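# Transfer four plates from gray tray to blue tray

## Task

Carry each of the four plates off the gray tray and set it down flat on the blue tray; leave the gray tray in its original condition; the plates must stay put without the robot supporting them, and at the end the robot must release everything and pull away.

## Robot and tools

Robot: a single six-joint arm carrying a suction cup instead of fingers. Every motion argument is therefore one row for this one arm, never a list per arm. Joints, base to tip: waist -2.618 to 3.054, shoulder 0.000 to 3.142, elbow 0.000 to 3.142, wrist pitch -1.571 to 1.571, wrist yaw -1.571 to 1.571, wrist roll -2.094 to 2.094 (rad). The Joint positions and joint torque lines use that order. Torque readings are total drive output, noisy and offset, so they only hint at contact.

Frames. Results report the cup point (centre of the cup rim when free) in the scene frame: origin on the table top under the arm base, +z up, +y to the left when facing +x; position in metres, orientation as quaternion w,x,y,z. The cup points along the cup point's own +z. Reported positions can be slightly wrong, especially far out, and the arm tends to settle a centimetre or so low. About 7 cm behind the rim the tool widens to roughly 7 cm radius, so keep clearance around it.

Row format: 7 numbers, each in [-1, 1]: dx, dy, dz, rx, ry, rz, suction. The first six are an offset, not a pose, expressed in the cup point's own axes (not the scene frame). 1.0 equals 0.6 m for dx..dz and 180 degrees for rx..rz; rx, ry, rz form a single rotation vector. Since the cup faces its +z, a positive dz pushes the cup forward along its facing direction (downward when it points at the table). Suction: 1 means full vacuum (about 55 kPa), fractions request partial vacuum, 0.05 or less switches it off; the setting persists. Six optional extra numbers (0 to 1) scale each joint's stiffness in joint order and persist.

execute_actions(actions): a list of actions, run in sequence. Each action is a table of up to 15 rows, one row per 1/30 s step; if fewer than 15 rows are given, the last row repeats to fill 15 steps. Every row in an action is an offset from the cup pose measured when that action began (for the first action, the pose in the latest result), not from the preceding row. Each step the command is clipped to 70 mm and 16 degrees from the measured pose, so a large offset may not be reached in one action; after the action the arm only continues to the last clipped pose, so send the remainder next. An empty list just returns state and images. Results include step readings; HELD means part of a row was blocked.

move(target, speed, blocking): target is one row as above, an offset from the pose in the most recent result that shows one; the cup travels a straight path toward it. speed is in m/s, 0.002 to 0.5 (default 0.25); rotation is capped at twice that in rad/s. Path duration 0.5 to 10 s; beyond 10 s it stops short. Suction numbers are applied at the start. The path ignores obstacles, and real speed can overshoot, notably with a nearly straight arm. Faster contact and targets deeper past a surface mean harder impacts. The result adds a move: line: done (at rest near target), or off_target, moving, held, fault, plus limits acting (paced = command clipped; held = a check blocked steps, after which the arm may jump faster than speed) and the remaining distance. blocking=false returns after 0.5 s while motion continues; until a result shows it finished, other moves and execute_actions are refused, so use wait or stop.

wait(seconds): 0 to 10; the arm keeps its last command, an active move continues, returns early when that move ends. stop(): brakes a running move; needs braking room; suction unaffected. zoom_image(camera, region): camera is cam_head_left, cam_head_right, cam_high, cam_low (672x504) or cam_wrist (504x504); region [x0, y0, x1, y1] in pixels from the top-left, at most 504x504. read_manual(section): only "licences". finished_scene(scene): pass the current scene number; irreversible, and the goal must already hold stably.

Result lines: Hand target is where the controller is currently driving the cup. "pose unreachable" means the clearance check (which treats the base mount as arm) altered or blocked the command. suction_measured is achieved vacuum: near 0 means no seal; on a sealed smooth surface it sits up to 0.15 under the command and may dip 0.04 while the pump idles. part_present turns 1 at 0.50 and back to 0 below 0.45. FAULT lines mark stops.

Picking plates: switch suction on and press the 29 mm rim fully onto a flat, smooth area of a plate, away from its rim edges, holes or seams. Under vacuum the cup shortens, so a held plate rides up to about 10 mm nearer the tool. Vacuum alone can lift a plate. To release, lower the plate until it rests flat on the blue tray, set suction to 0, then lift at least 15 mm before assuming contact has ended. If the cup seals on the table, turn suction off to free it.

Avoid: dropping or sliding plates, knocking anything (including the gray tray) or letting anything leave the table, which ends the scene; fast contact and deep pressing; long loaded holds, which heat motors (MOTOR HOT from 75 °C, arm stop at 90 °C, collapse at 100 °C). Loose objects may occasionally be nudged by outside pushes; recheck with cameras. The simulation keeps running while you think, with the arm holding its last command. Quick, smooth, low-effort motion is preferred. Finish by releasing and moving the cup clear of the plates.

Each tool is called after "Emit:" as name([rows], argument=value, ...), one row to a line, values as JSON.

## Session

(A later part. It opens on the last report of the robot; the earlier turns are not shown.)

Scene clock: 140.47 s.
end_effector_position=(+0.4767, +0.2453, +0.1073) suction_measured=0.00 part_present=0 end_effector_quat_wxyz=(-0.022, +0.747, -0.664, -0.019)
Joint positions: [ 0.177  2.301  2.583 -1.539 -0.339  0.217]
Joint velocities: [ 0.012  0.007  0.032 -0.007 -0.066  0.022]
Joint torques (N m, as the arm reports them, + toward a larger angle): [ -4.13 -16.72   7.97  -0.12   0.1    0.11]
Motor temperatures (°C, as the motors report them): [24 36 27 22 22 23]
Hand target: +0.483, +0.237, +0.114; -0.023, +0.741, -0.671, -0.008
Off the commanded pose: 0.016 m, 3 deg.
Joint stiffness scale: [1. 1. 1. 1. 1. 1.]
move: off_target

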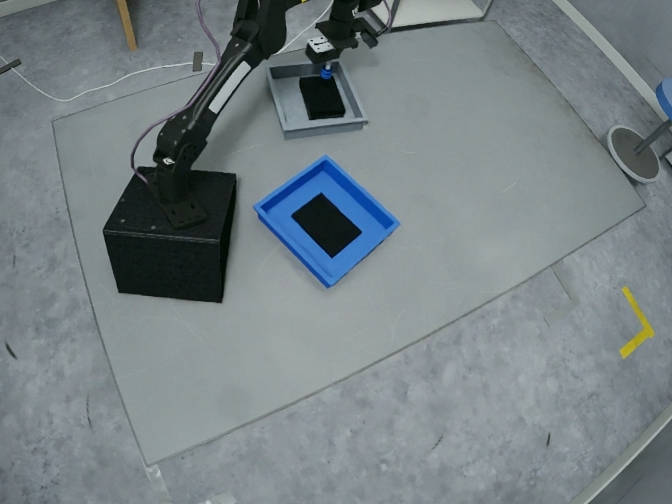

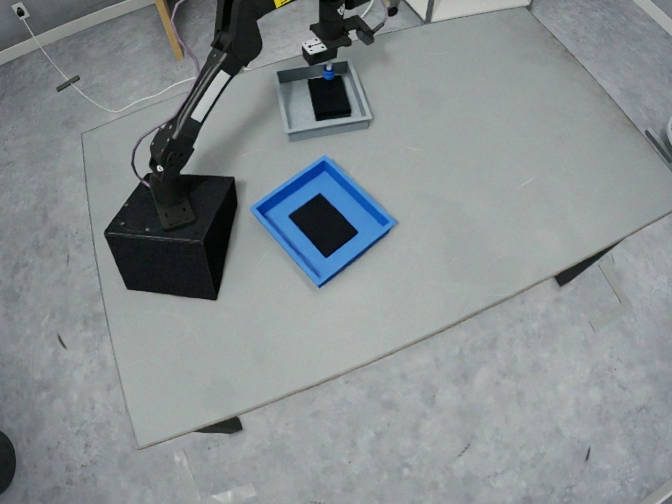

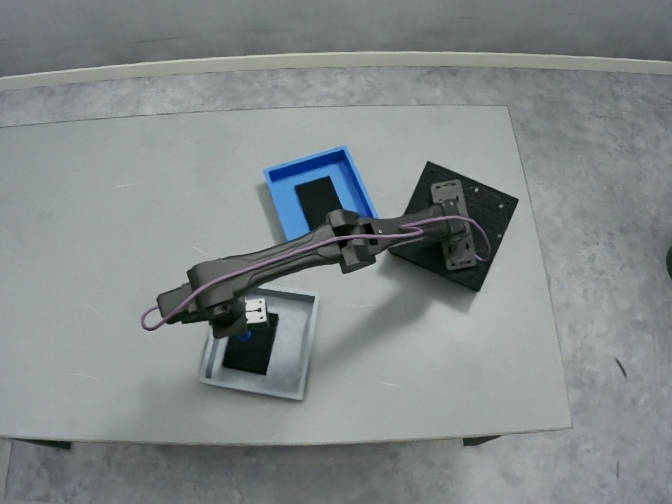

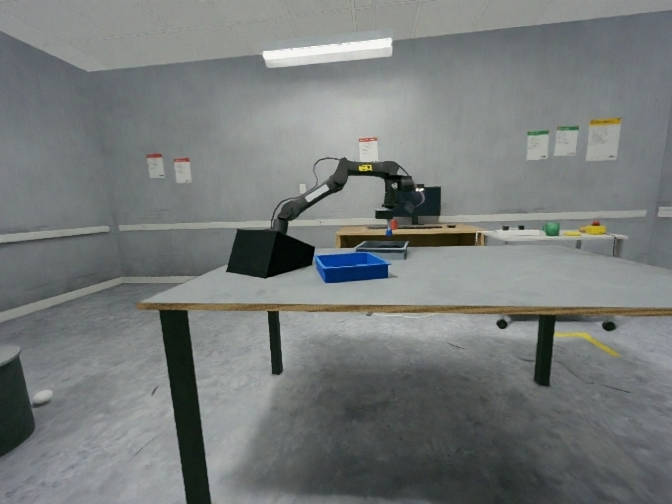

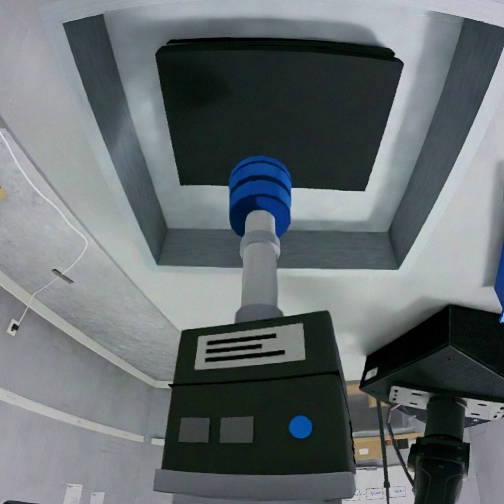

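Emit:
move(target=[0.013,-0.008,0.08,0.012,0.018,0,0], speed=0.2)

Emit:
move(target=[0,-0.015,0.035,0.012,0,0,1], speed=0.035)

Scene clock: 150.80 s.
end_effector_position=(+0.4767, +0.2416, +0.0543) suction_measured=0.00 part_present=0 end_effector_quat_wxyz=(-0.010, +0.748, -0.664, +0.001)
Joint positions: [ 0.226  2.245  2.283 -1.282 -0.276  0.263]
Joint velocities: [-0.017 -0.002  0.002  0.022 -0.037  0.007]
Joint torques (N m, as the arm reports them, + toward a larger angle): [ -3.13 -18.92   4.85   0.13   0.22   0.12]
Motor temperatures (°C, as the motors report them): [24 39 28 22 22 23]
Hand target: +0.482, +0.241, +0.059; -0.017, +0.747, -0.665, +0.014
Off the commanded pose: 0.007 m, 2 deg.
Joint stiffness scale: [1. 1. 1. 1. 1. 1.]
move: done

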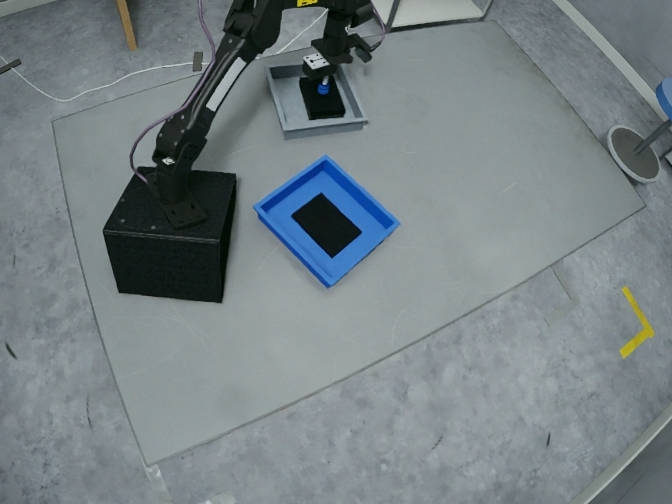

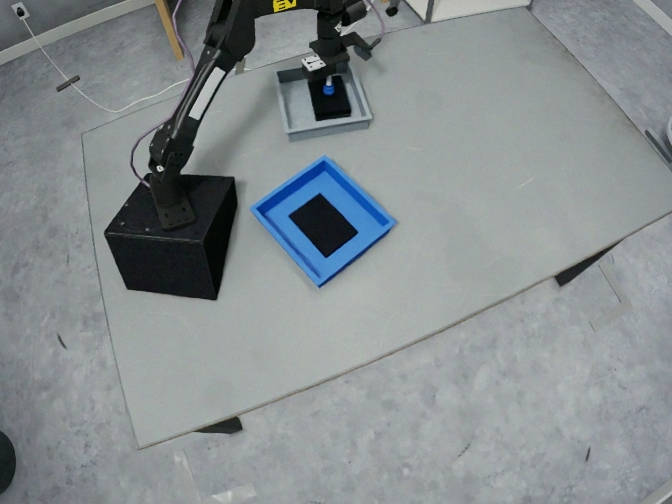

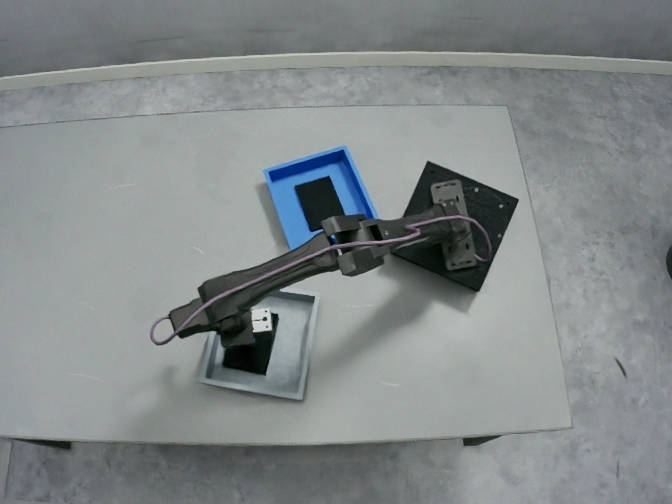

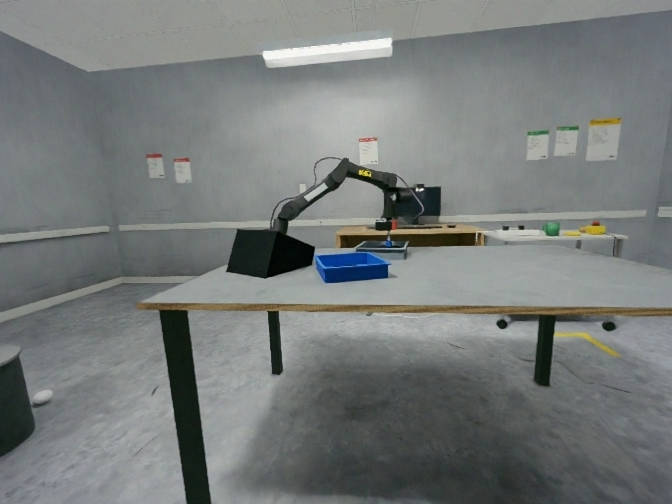

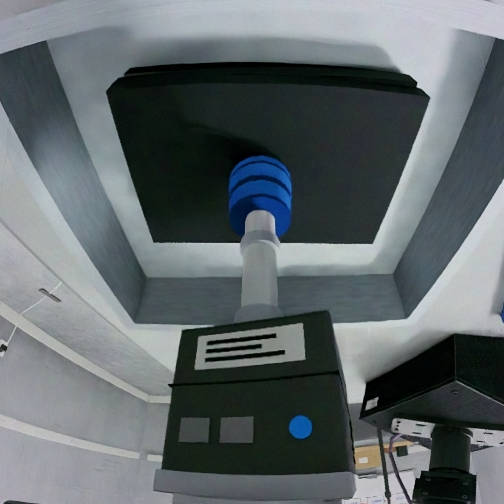

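Scene clock: 151.70 s.
end_effector_position=(+0.4777, +0.2407, +0.0380) suction_measured=0.73 part_present=1 end_effector_quat_wxyz=(-0.013, +0.746, -0.666, +0.001)
Joint positions: [ 0.232  2.245  2.219 -1.212 -0.276  0.275]
Joint velocities: [-0.007  0.012 -0.017 -0.007 -0.022 -0.007]
Joint torques (N m, as the arm reports them, + toward a larger angle): [ -2.51 -17.72   4.17   0.47   0.12   0.15]
Motor temperatures (°C, as the motors report them): [24 39 28 22 22 23]
Hand target: +0.486, +0.243, +0.034; -0.024, +0.747, -0.664, +0.013
Off the commanded pose: 0.010 m, 2 deg.
Joint stiffness scale: [1. 1. 1. 1. 1. 1.]
move: done

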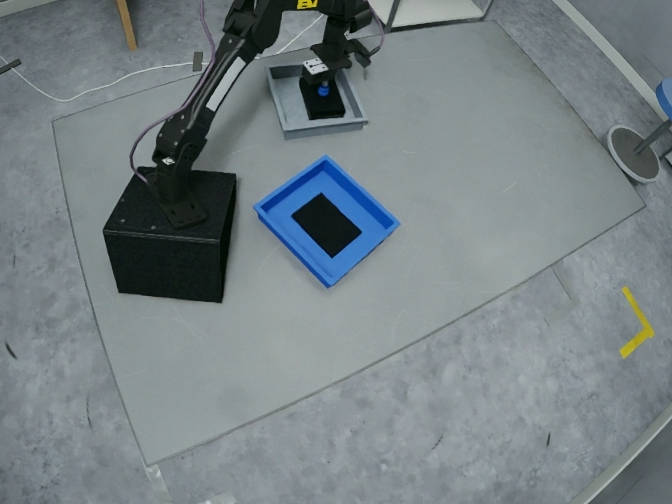

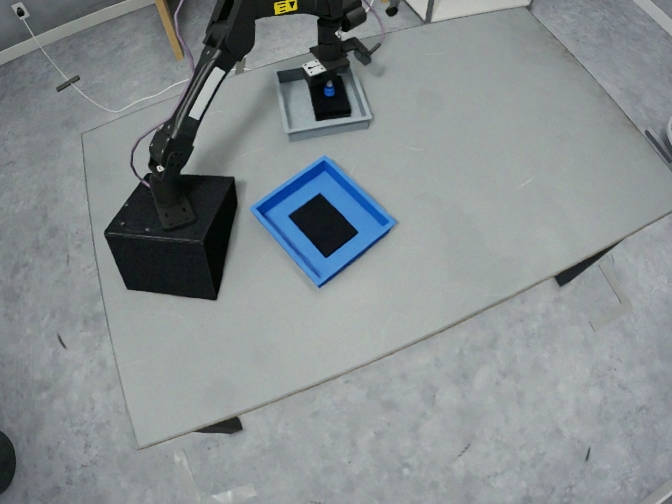

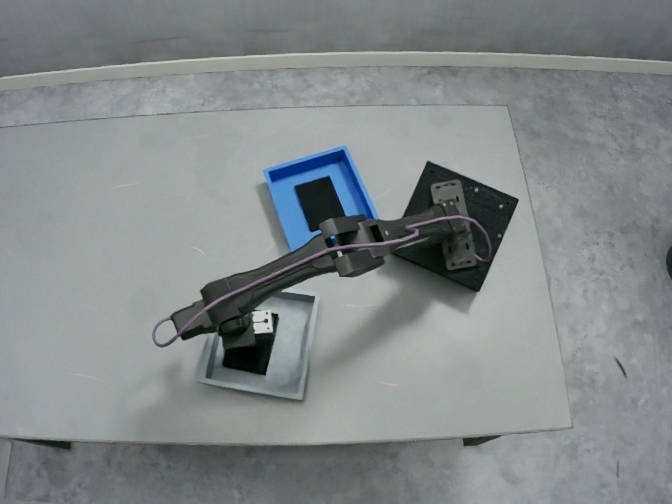

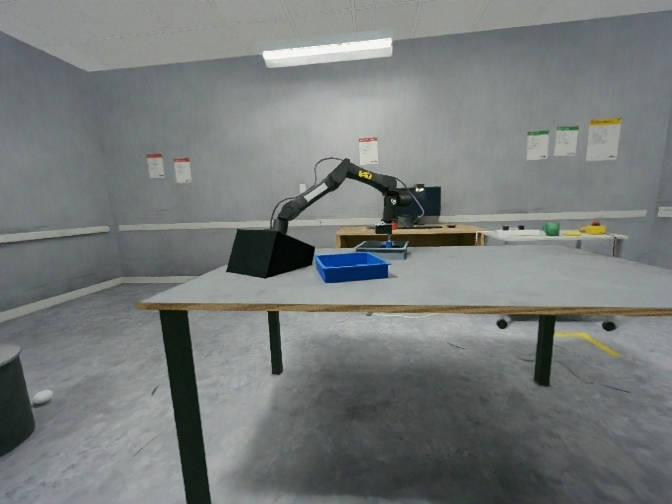

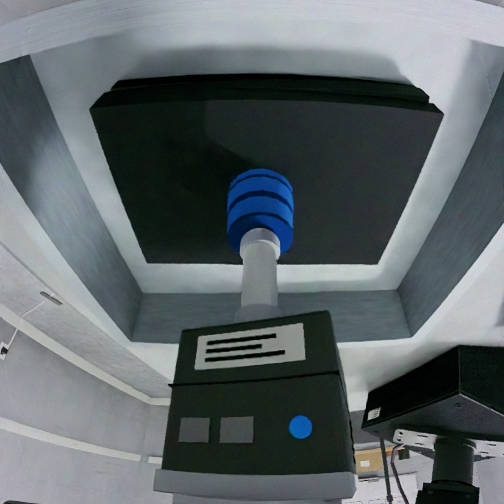

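Emit:
move(target=[0,-0.005,-0.05,0.003,0.004,0,1], speed=0.03)

Emit:
move(target=[0,0.01,-0.1,0.003,0,0,1], speed=0.15)

Scene clock: 167.70 s.
end_effector_position=(+0.4719, +0.2439, +0.0567) suction_measured=1.00 part_present=1 end_effector_quat_wxyz=(-0.005, +0.745, -0.667, -0.002)
Joint positions: [ 0.232  2.245  2.297 -1.307 -0.276  0.273]
Joint velocities: [ 0.007 -0.007  0.002 -0.022  0.081 -0.037]
Joint torques (N m, as the arm reports them, + toward a larger angle): [ -3.78 -17.5    8.34  -0.16   0.1   -0.04]
Motor temperatures (°C, as the motors report them): [24 41 28 22 22 23]
Hand target: +0.480, +0.241, +0.068; -0.013, +0.746, -0.666, +0.010
Off the commanded pose: 0.014 m, 2 deg.
Joint stiffness scale: [1. 1. 1. 1. 1. 1.]
move: off_target

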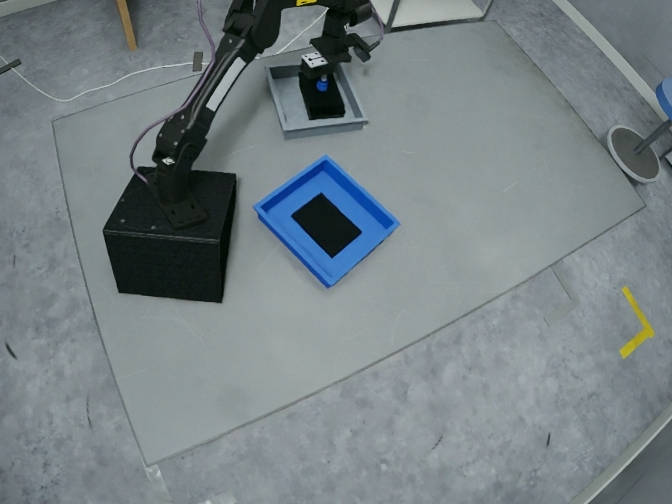

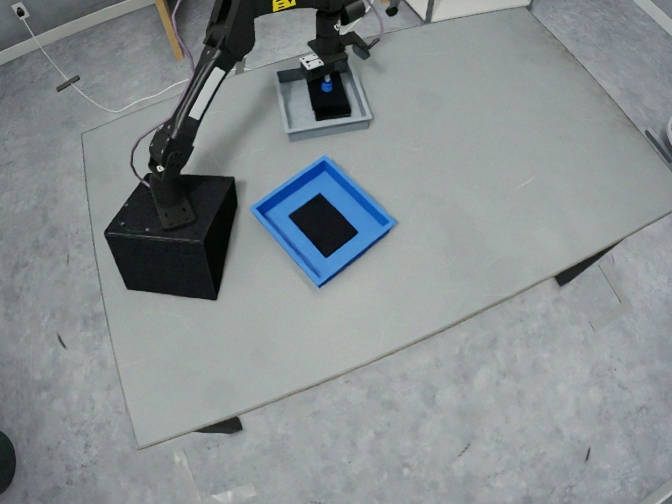

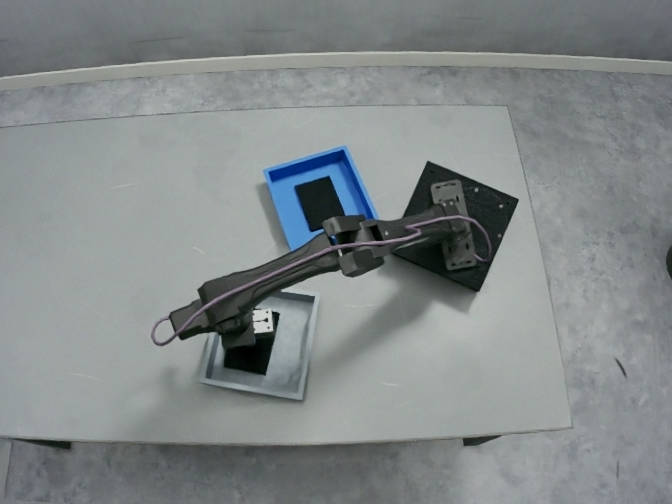

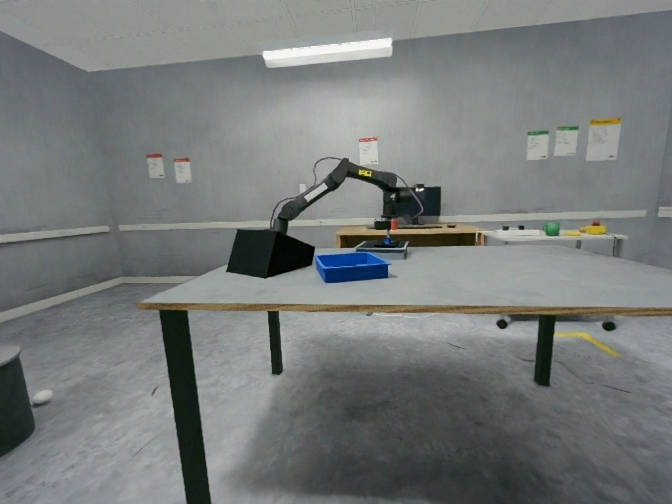

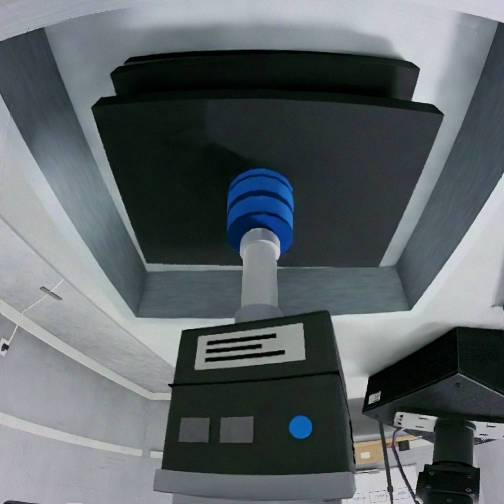

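Scene clock: 168.83 s.
end_effector_position=(+0.4594, +0.2452, +0.1030) suction_measured=1.00 part_present=1 end_effector_quat_wxyz=(+0.004, +0.746, -0.666, -0.005)
Joint positions: [ 0.219  2.232  2.457 -1.504 -0.276  0.252]
Joint velocities: [-0.002  0.002  0.022  0.007 -0.11   0.022]
Joint torques (N m, as the arm reports them, + toward a larger angle): [ -4.19 -17.77   8.31  -0.21  -0.07  -0.06]
Motor temperatures (°C, as the motors report them): [24 42 28 22 22 23]
Hand target: +0.466, +0.243, +0.117; -0.009, +0.745, -0.667, +0.002
Off the commanded pose: 0.015 m, 2 deg.
Joint stiffness scale: [1. 1. 1. 1. 1. 1.]
move: off_target

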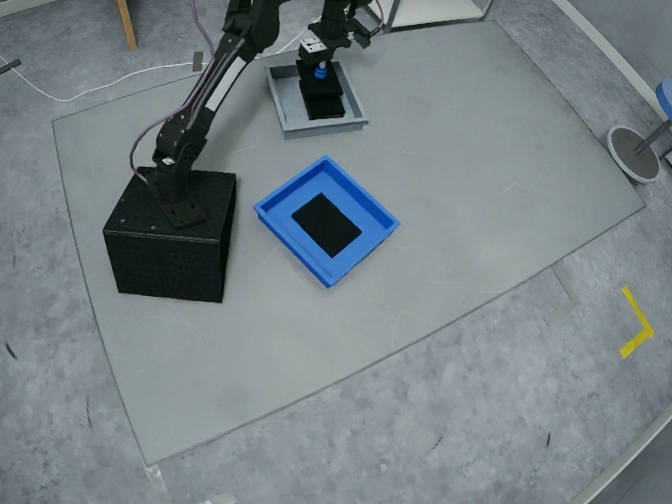

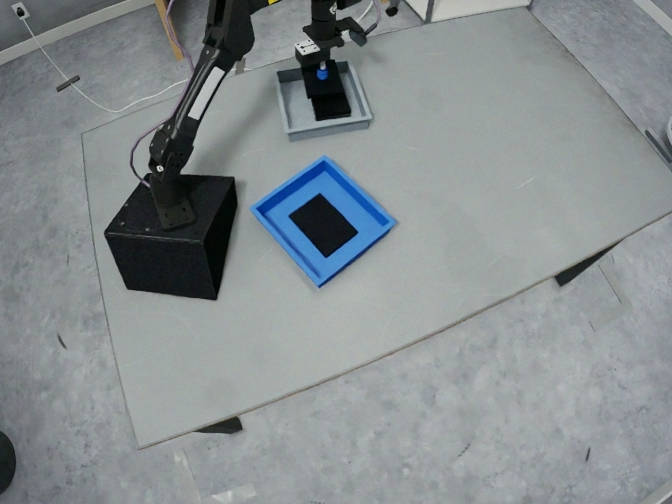

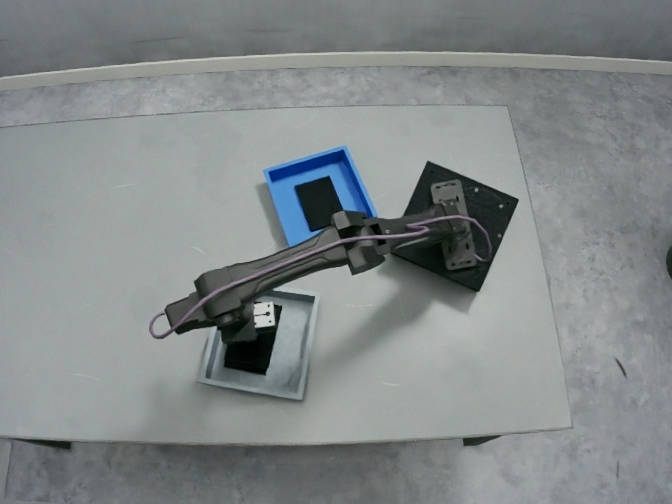

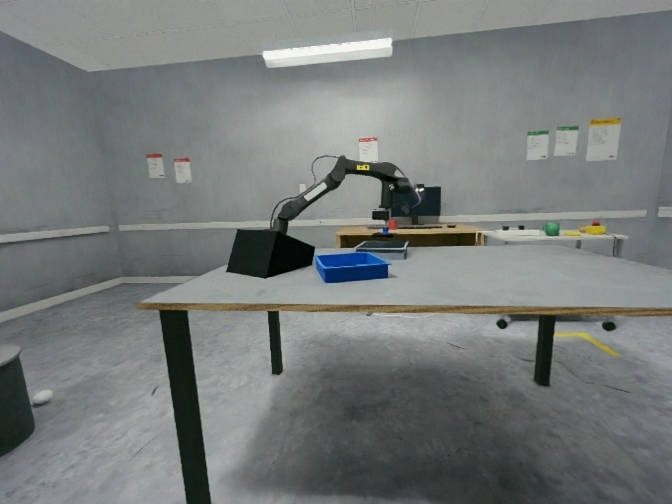

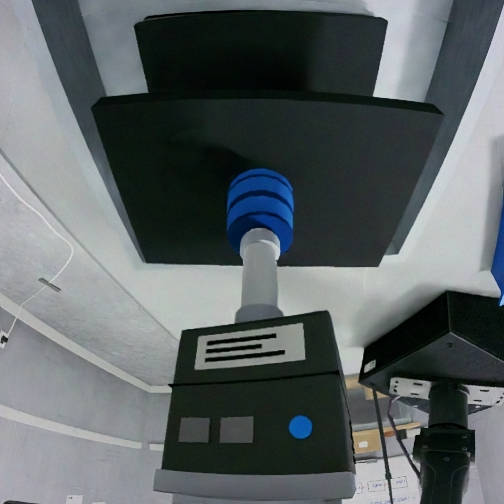

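Emit:
move(target=[0.60,0.295,-0.02,0.014,0,-0.16,1], speed=0.35)

Scene clock: 181.03 s.
end_effector_position=(+0.3148, -0.1387, +0.1161) suction_measured=1.00 part_present=1 end_effector_quat_wxyz=(+0.008, +0.886, -0.465, +0.002)
Joint positions: [-0.788  1.921  1.395 -1.115 -0.384 -1.297]
Joint velocities: [ 0.012  0.017  0.007 -0.007 -0.022 -0.051]
Joint torques (N m, as the arm reports them, + toward a larger angle): [ -3.63 -10.87   8.3   -0.09  -0.12  -0.06]
Motor temperatures (°C, as the motors report them): [24 42 29 22 22 23]
Hand target: +0.326, -0.139, +0.126; +0.002, +0.889, -0.457, +0.017
Off the commanded pose: 0.012 m, 3 deg.
Joint stiffness scale: [1. 1. 1. 1. 1. 1.]
move: off_target

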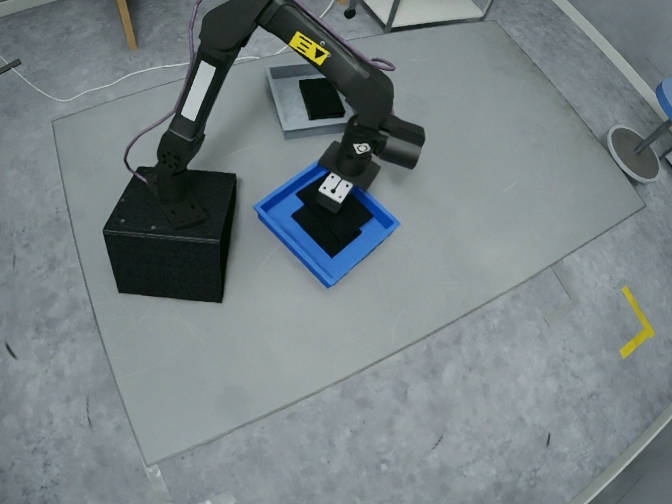

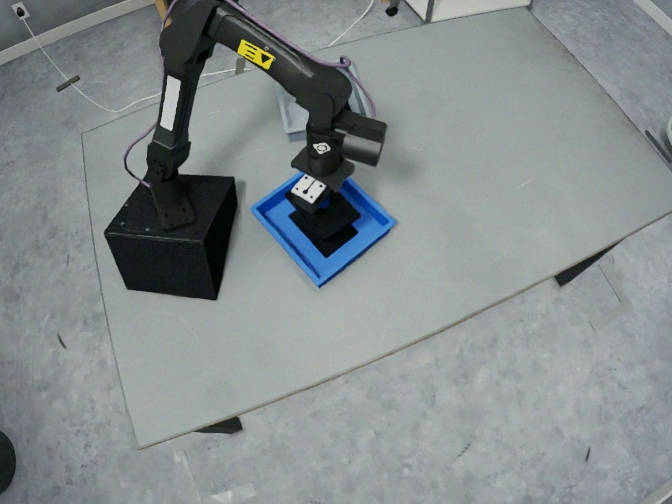

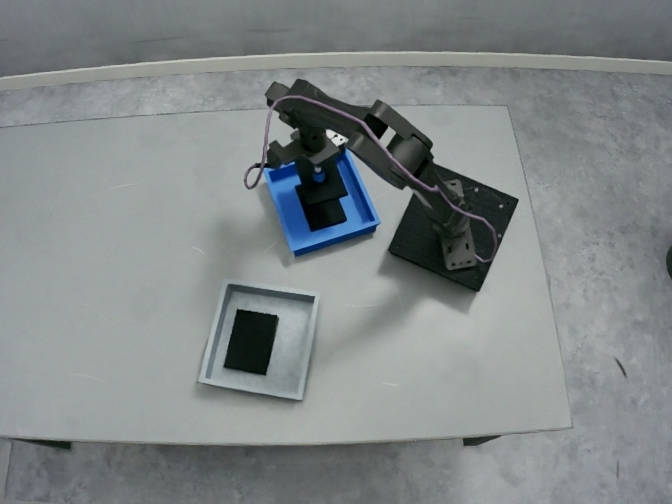

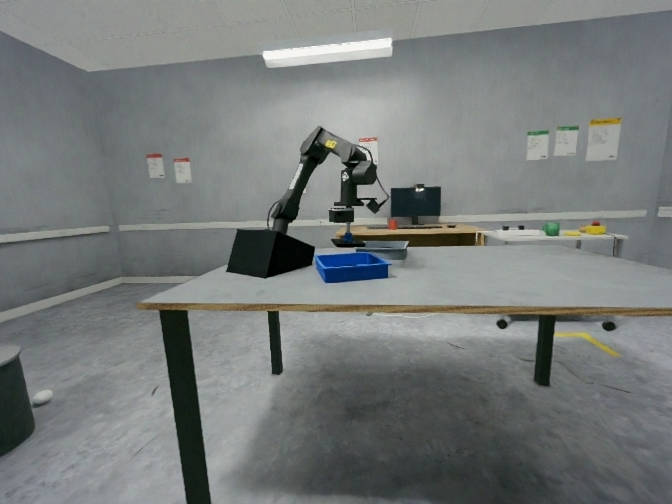

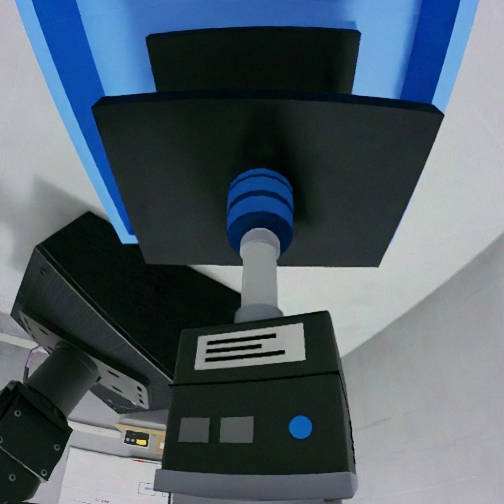

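Emit:
move(target=[-0.005,-0.018,0.133,0.011,-0.005,0,1], speed=0.15)

Emit:
move(target=[0,-0.008,0.033,0.005,0.004,0,1], speed=0.03)

Scene clock: 190.57 s.
end_effector_position=(+0.3182, -0.1323, +0.0357) suction_measured=1.00 part_present=1 end_effector_quat_wxyz=(-0.005, +0.887, -0.461, -0.003)
Joint positions: [-0.693  2.023  1.223 -0.818 -0.412 -1.207]
Joint velocities: [ 0.007 -0.017  0.042  0.037  0.037  0.007]
Joint torques (N m, as the arm reports them, + toward a larger angle): [ -3.65 -11.63   4.17   0.13  -0.11   0.08]
Motor temperatures (°C, as the motors report them): [24 40 29 22 22 23]
Hand target: +0.321, -0.130, +0.036; -0.013, +0.886, -0.464, +0.003
Off the commanded pose: 0.004 m, 1 deg.
Joint stiffness scale: [1. 1. 1. 1. 1. 1.]
move: done

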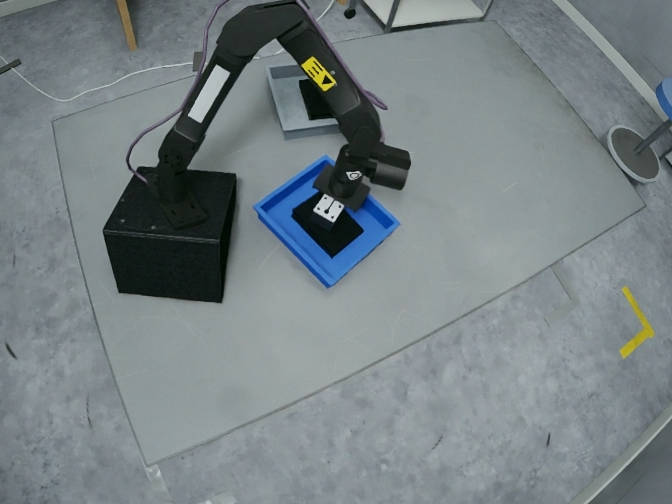

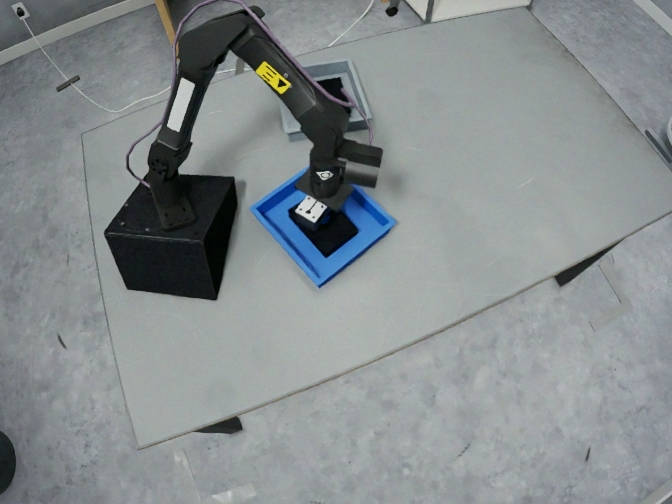

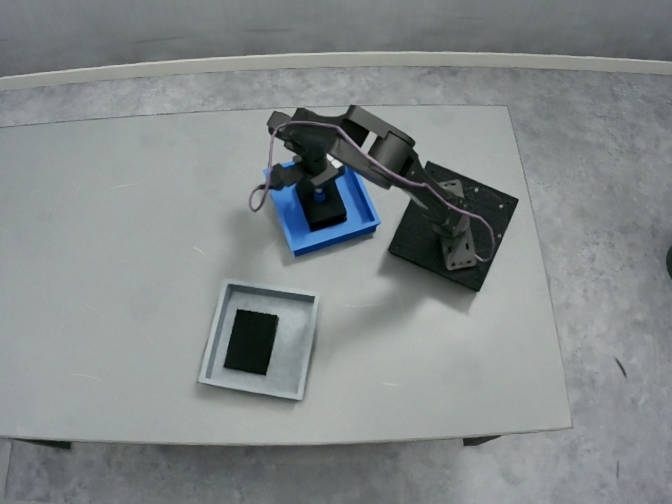

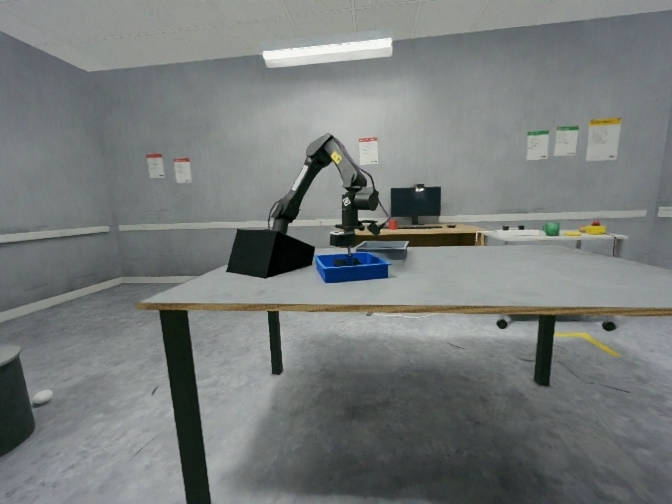

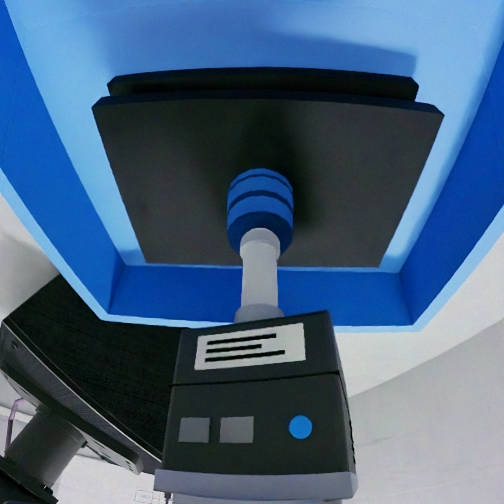

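Scene clock: 191.47 s.
end_effector_position=(+0.3191, -0.1297, +0.0219) suction_measured=0.98 part_present=1 end_effector_quat_wxyz=(-0.004, +0.887, -0.461, -0.001)
Joint positions: [-0.67   2.036  1.19  -0.755 -0.412 -1.18 ]
Joint velocities: [-0.002 -0.012 -0.022 -0.066 -0.022  0.051]
Joint torques (N m, as the arm reports them, + toward a larger angle): [ -3.15 -10.44   3.42   0.36  -0.05   0.14]
Motor temperatures (°C, as the motors report them): [24 40 29 22 22 23]
Hand target: +0.322, -0.129, +0.016; -0.010, +0.887, -0.461, +0.005
Off the commanded pose: 0.007 m, 1 deg.
Joint stiffness scale: [1. 1. 1. 1. 1. 1.]
move: done

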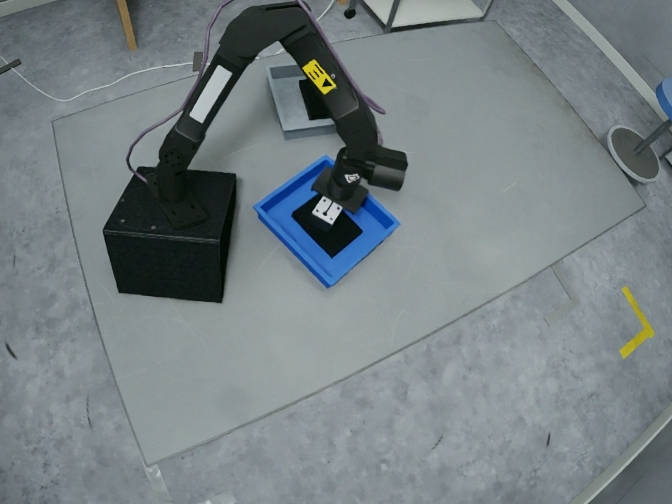

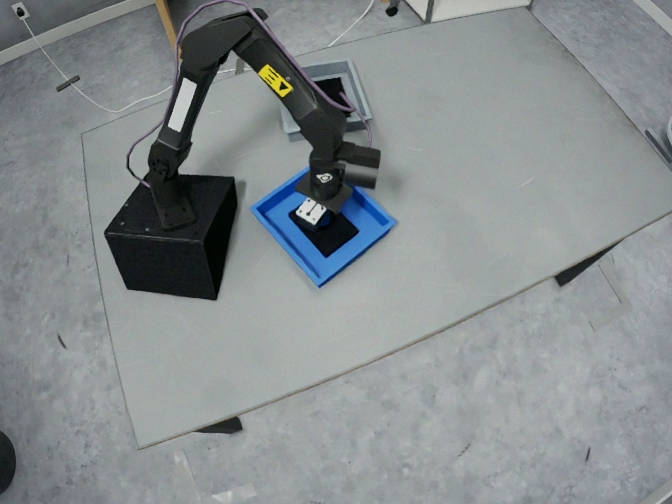

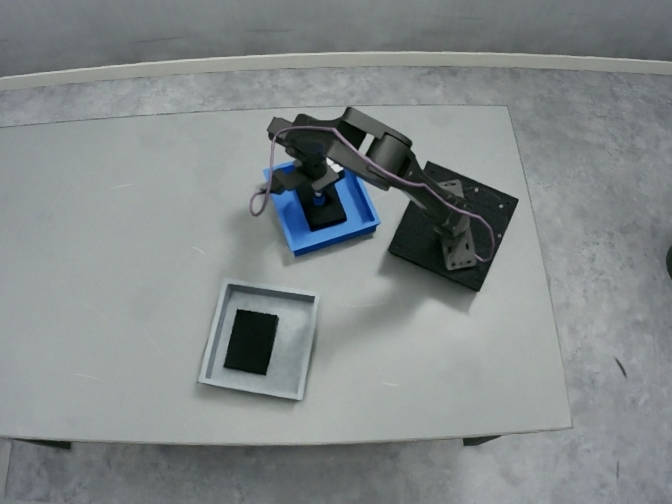

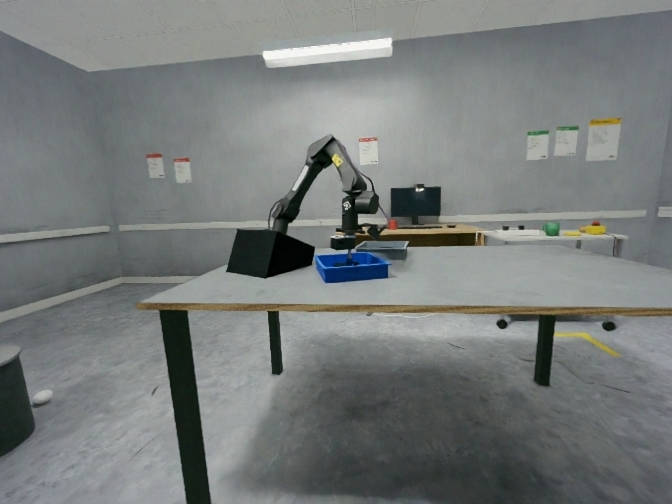

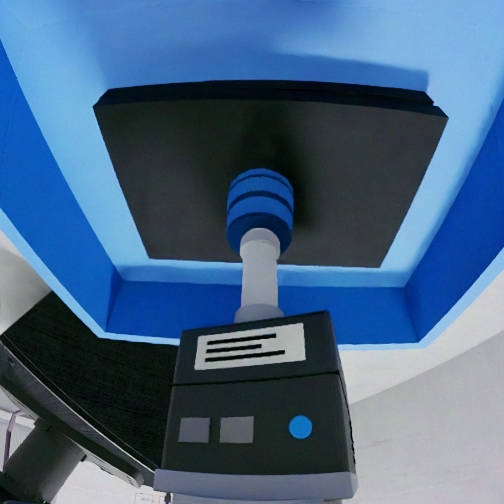

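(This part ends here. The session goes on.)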